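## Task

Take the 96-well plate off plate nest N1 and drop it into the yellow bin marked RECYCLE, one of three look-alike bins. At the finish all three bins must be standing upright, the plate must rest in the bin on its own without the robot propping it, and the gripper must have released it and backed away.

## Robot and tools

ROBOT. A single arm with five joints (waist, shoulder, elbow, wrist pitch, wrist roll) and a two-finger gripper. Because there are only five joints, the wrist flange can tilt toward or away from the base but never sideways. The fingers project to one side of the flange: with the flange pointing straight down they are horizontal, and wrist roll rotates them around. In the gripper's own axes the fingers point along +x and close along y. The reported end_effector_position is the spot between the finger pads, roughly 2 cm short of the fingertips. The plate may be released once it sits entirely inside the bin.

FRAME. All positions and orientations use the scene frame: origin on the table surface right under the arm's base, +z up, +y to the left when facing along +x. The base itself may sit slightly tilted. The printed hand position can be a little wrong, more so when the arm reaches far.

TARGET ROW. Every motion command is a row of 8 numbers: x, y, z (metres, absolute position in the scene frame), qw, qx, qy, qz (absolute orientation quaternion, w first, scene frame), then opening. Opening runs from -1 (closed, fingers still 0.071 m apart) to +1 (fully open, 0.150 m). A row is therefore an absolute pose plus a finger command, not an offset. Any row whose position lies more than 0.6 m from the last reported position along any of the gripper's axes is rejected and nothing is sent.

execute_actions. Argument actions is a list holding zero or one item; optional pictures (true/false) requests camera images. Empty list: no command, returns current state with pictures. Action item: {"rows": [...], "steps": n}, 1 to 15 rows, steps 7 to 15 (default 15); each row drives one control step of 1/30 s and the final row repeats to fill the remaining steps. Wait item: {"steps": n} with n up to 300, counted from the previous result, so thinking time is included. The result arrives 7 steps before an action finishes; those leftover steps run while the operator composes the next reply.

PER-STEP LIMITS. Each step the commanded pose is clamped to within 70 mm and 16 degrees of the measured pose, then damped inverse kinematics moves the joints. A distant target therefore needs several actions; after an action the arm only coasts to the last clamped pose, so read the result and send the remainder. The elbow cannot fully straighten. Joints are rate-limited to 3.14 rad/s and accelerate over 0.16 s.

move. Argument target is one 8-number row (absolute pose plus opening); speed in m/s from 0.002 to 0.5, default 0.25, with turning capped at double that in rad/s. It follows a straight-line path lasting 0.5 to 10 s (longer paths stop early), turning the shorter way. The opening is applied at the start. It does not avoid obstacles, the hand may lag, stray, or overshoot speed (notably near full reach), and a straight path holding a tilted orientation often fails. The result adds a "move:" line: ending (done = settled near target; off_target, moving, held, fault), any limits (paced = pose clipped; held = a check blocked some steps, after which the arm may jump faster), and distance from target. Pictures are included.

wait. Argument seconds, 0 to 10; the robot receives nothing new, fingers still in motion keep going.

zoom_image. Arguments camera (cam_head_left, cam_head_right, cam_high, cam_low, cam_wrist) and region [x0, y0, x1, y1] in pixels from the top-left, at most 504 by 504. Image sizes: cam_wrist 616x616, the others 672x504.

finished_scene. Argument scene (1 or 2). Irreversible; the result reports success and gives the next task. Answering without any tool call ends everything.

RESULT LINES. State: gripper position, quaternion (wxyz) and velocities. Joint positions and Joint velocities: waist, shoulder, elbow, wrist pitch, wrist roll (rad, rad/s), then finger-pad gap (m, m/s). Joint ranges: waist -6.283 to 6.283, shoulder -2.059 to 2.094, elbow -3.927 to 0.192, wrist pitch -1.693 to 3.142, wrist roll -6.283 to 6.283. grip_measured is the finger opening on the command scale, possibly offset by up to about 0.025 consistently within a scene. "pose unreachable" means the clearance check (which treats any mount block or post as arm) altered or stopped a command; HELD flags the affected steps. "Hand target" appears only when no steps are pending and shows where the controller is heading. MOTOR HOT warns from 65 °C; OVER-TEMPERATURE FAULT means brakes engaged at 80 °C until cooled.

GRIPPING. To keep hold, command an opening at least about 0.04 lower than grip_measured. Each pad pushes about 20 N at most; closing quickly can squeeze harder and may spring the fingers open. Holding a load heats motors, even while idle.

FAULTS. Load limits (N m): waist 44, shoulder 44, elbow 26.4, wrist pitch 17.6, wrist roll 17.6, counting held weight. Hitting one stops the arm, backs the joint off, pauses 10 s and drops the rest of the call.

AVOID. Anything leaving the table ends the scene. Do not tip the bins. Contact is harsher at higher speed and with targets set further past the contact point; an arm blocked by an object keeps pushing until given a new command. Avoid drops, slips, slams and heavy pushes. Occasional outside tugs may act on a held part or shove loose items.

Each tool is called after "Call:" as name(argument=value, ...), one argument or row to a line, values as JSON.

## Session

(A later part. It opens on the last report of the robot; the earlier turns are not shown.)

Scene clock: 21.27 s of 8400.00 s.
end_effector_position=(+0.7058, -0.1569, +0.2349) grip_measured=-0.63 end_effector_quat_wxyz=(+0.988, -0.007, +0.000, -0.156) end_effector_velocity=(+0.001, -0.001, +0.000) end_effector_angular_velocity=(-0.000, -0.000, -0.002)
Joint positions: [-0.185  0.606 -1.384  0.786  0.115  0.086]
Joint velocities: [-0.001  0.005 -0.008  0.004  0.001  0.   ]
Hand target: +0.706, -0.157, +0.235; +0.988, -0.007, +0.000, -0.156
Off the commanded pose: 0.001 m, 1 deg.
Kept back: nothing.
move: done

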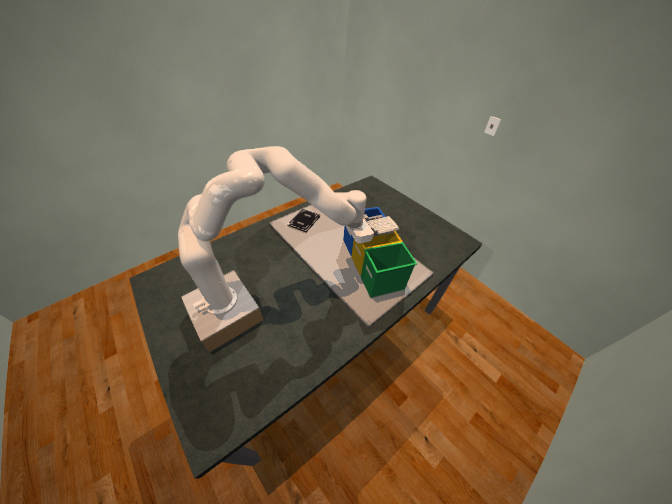

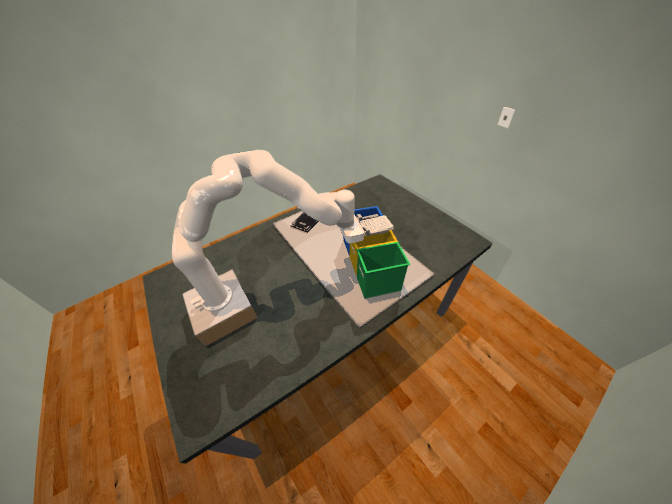

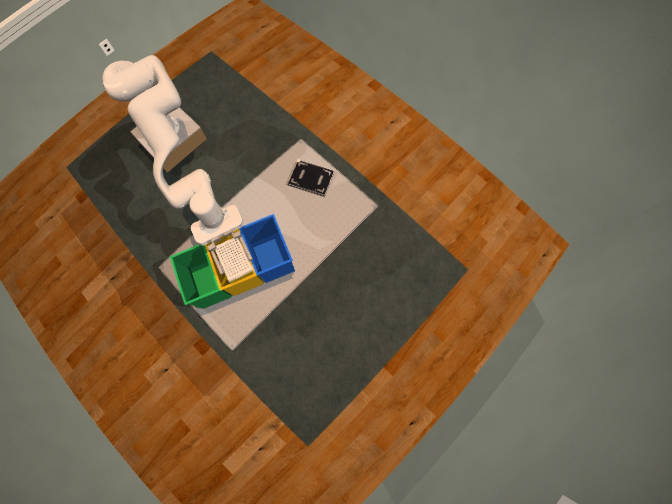

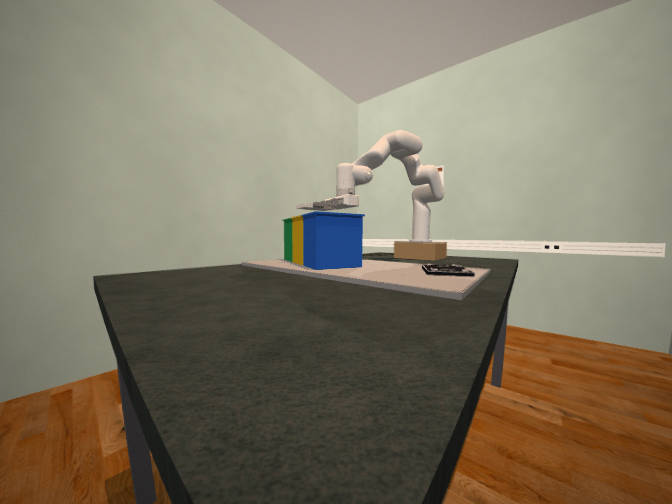

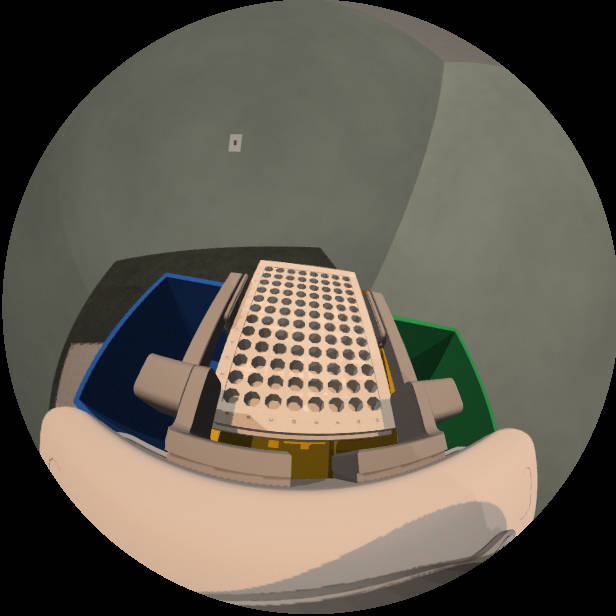

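Call:
move(
  target=[0.713,-0.164,0.21,0.988,0,0,-0.156,-1],
  speed=0.03,
)

Call:
move(
  target=[0.713,-0.164,0.21,0.988,0,0,-0.156,-0.2],
)

Call:
move(
  target=[0.55,-0.12,0.3,0.988,0,0,-0.156,-0.2],
)

Scene clock: 22.73 s of 8400.00 s.
end_effector_position=(+0.7130, -0.1640, +0.2102) grip_measured=-0.63 end_effector_quat_wxyz=(+0.988, -0.007, +0.000, -0.156) end_effector_velocity=(+0.001, +0.000, +0.001) end_effector_angular_velocity=(-0.001, -0.003, +0.001)
Joint positions: [-0.193  0.679 -1.426  0.755  0.107  0.086]
Joint velocities: [ 0.001  0.002 -0.004 -0.002 -0.     0.   ]
Hand target: +0.713, -0.164, +0.210; +0.988, -0.007, +0.000, -0.156
Off the commanded pose: 0.000 m, 1 deg.
Kept back: nothing.
move: done

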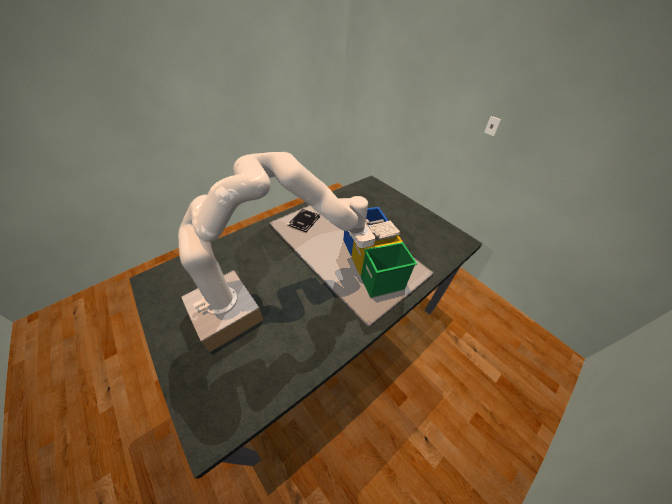

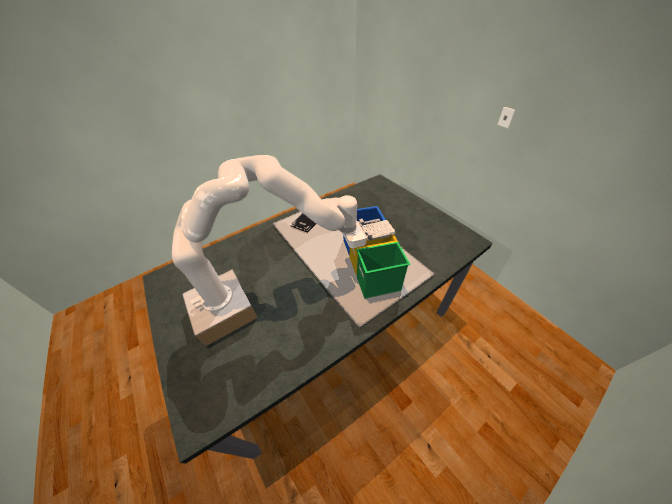

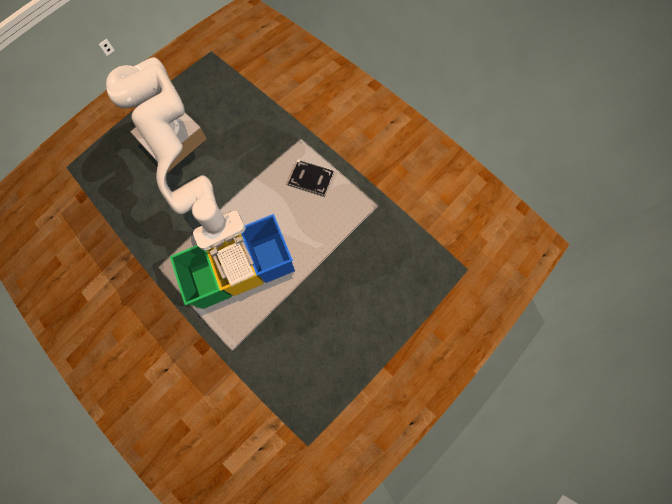

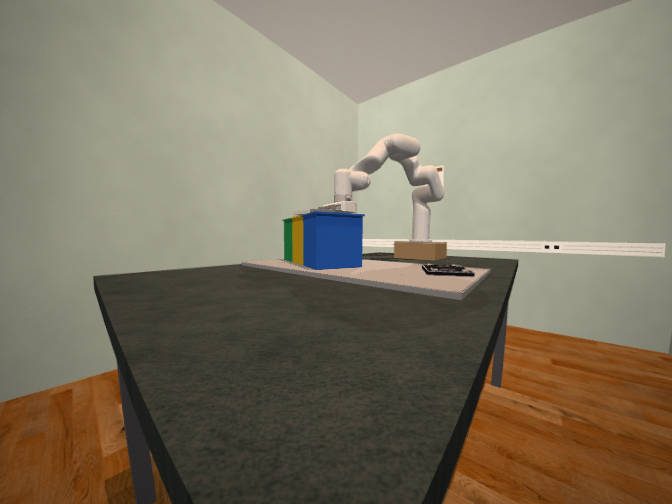

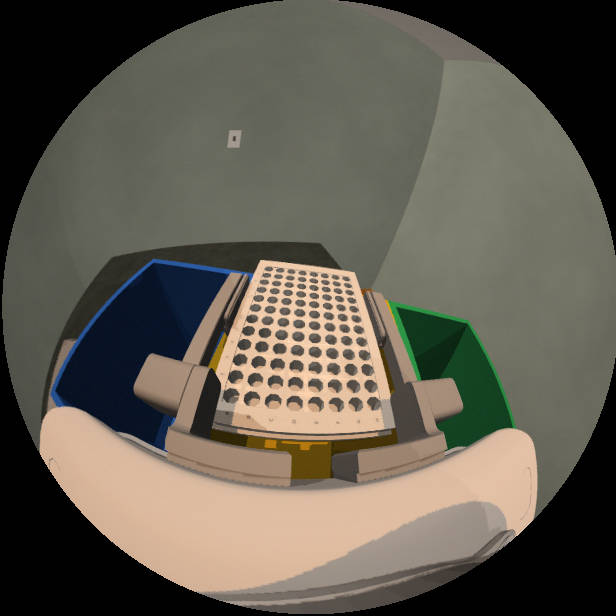

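Scene clock: 23.43 s of 8400.00 s.
end_effector_position=(+0.7130, -0.1640, +0.2100) grip_measured=-0.20 end_effector_quat_wxyz=(+0.988, -0.007, +0.000, -0.156) end_effector_velocity=(+0.000, +0.000, +0.000) end_effector_angular_velocity=(-0.000, -0.000, +0.001)
Joint positions: [-0.194  0.679 -1.426  0.755  0.107  0.103]
Joint velocities: [ 0.  0. -0.  0. -0.  0.]
Hand target: +0.713, -0.164, +0.210; +0.988, -0.007, +0.000, -0.156
Off the commanded pose: 0.000 m, 1 deg.
Kept back: nothing.
move: done

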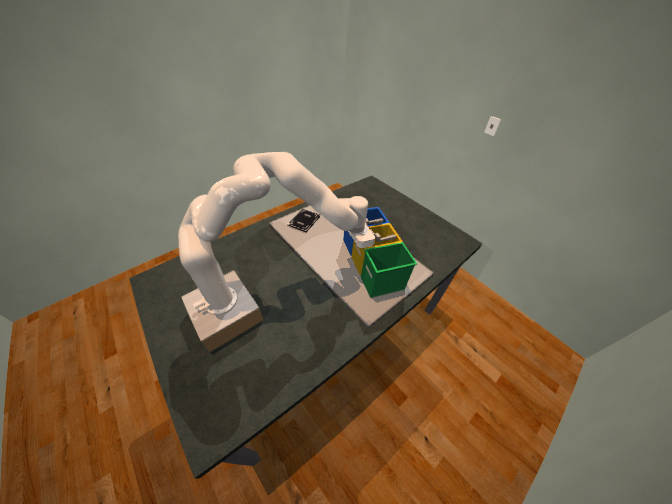

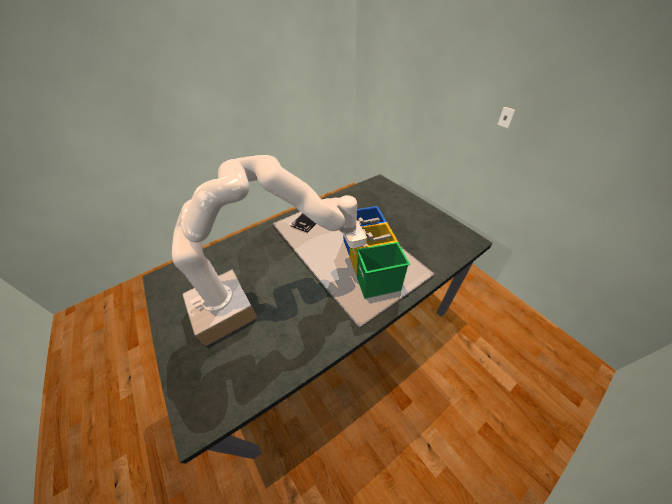

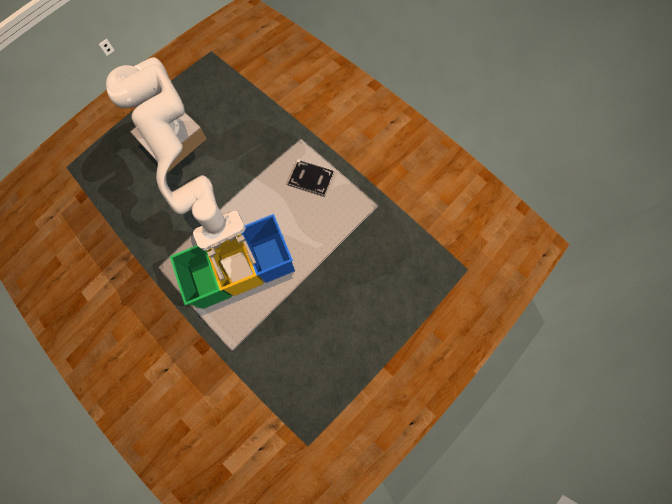

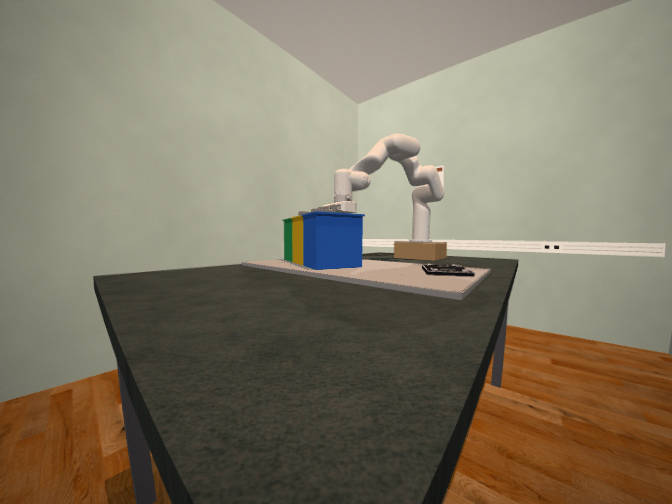

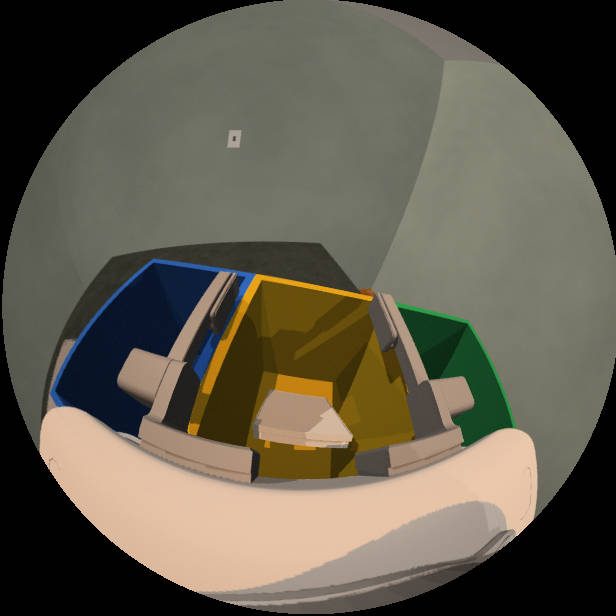

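Scene clock: 24.83 s of 8400.00 s.
end_effector_position=(+0.5503, -0.1204, +0.2999) grip_measured=-0.20 end_effector_quat_wxyz=(+0.988, -0.007, +0.000, -0.156) end_effector_velocity=(-0.001, +0.001, +0.002) end_effector_angular_velocity=(-0.000, -0.001, +0.002)
Joint positions: [-0.174  0.01  -0.74   0.738  0.126  0.103]
Joint velocities: [ 0.001 -0.009  0.006  0.002 -0.    -0.   ]
Hand target: +0.550, -0.120, +0.300; +0.988, -0.007, +0.000, -0.156
Off the commanded pose: 0.000 m, 1 deg.
Kept back: nothing.
move: done

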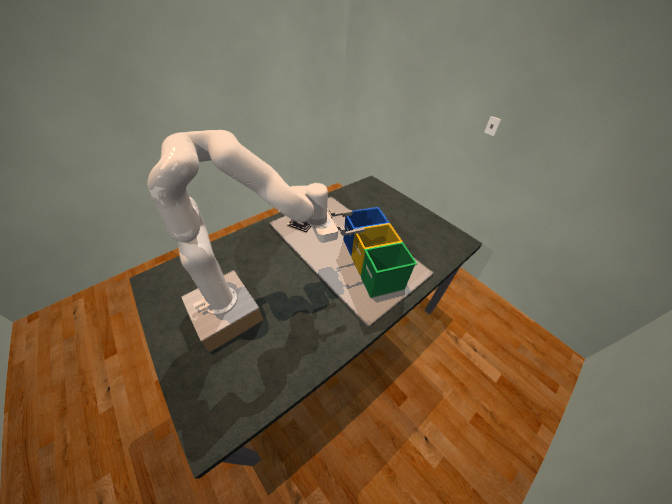

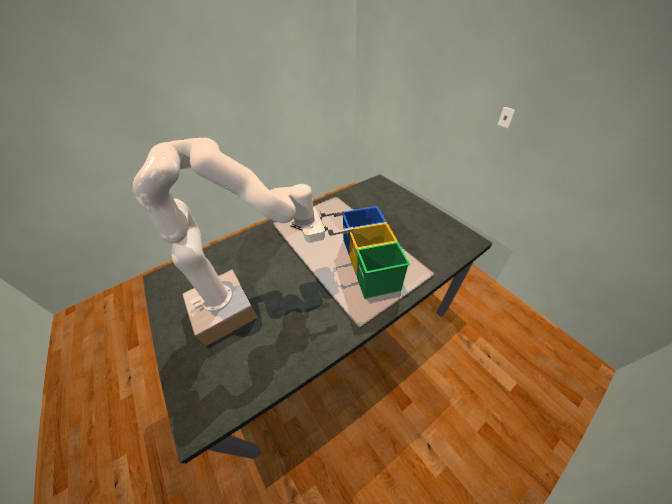

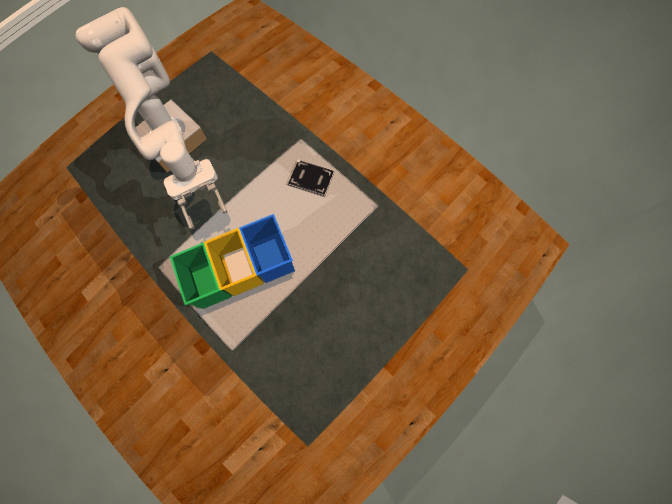

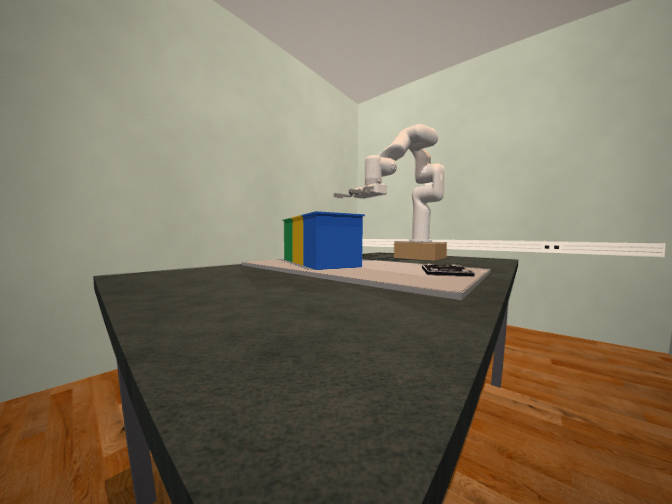

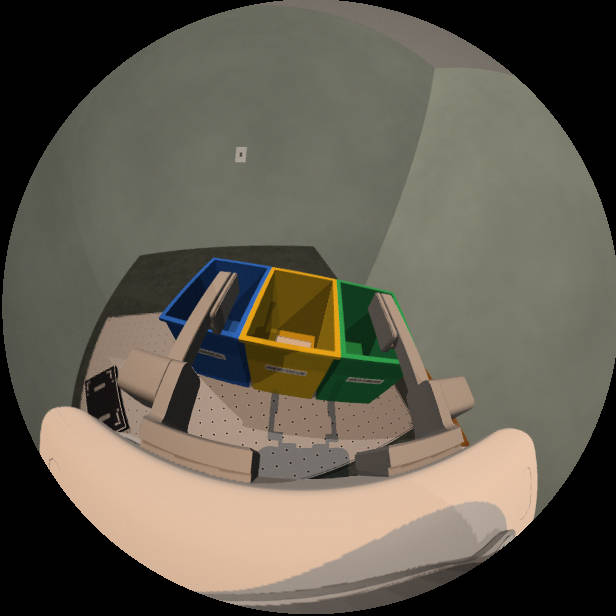

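Call:
finished_scene(
  scene=2,
)

The scene is finished: the task was done.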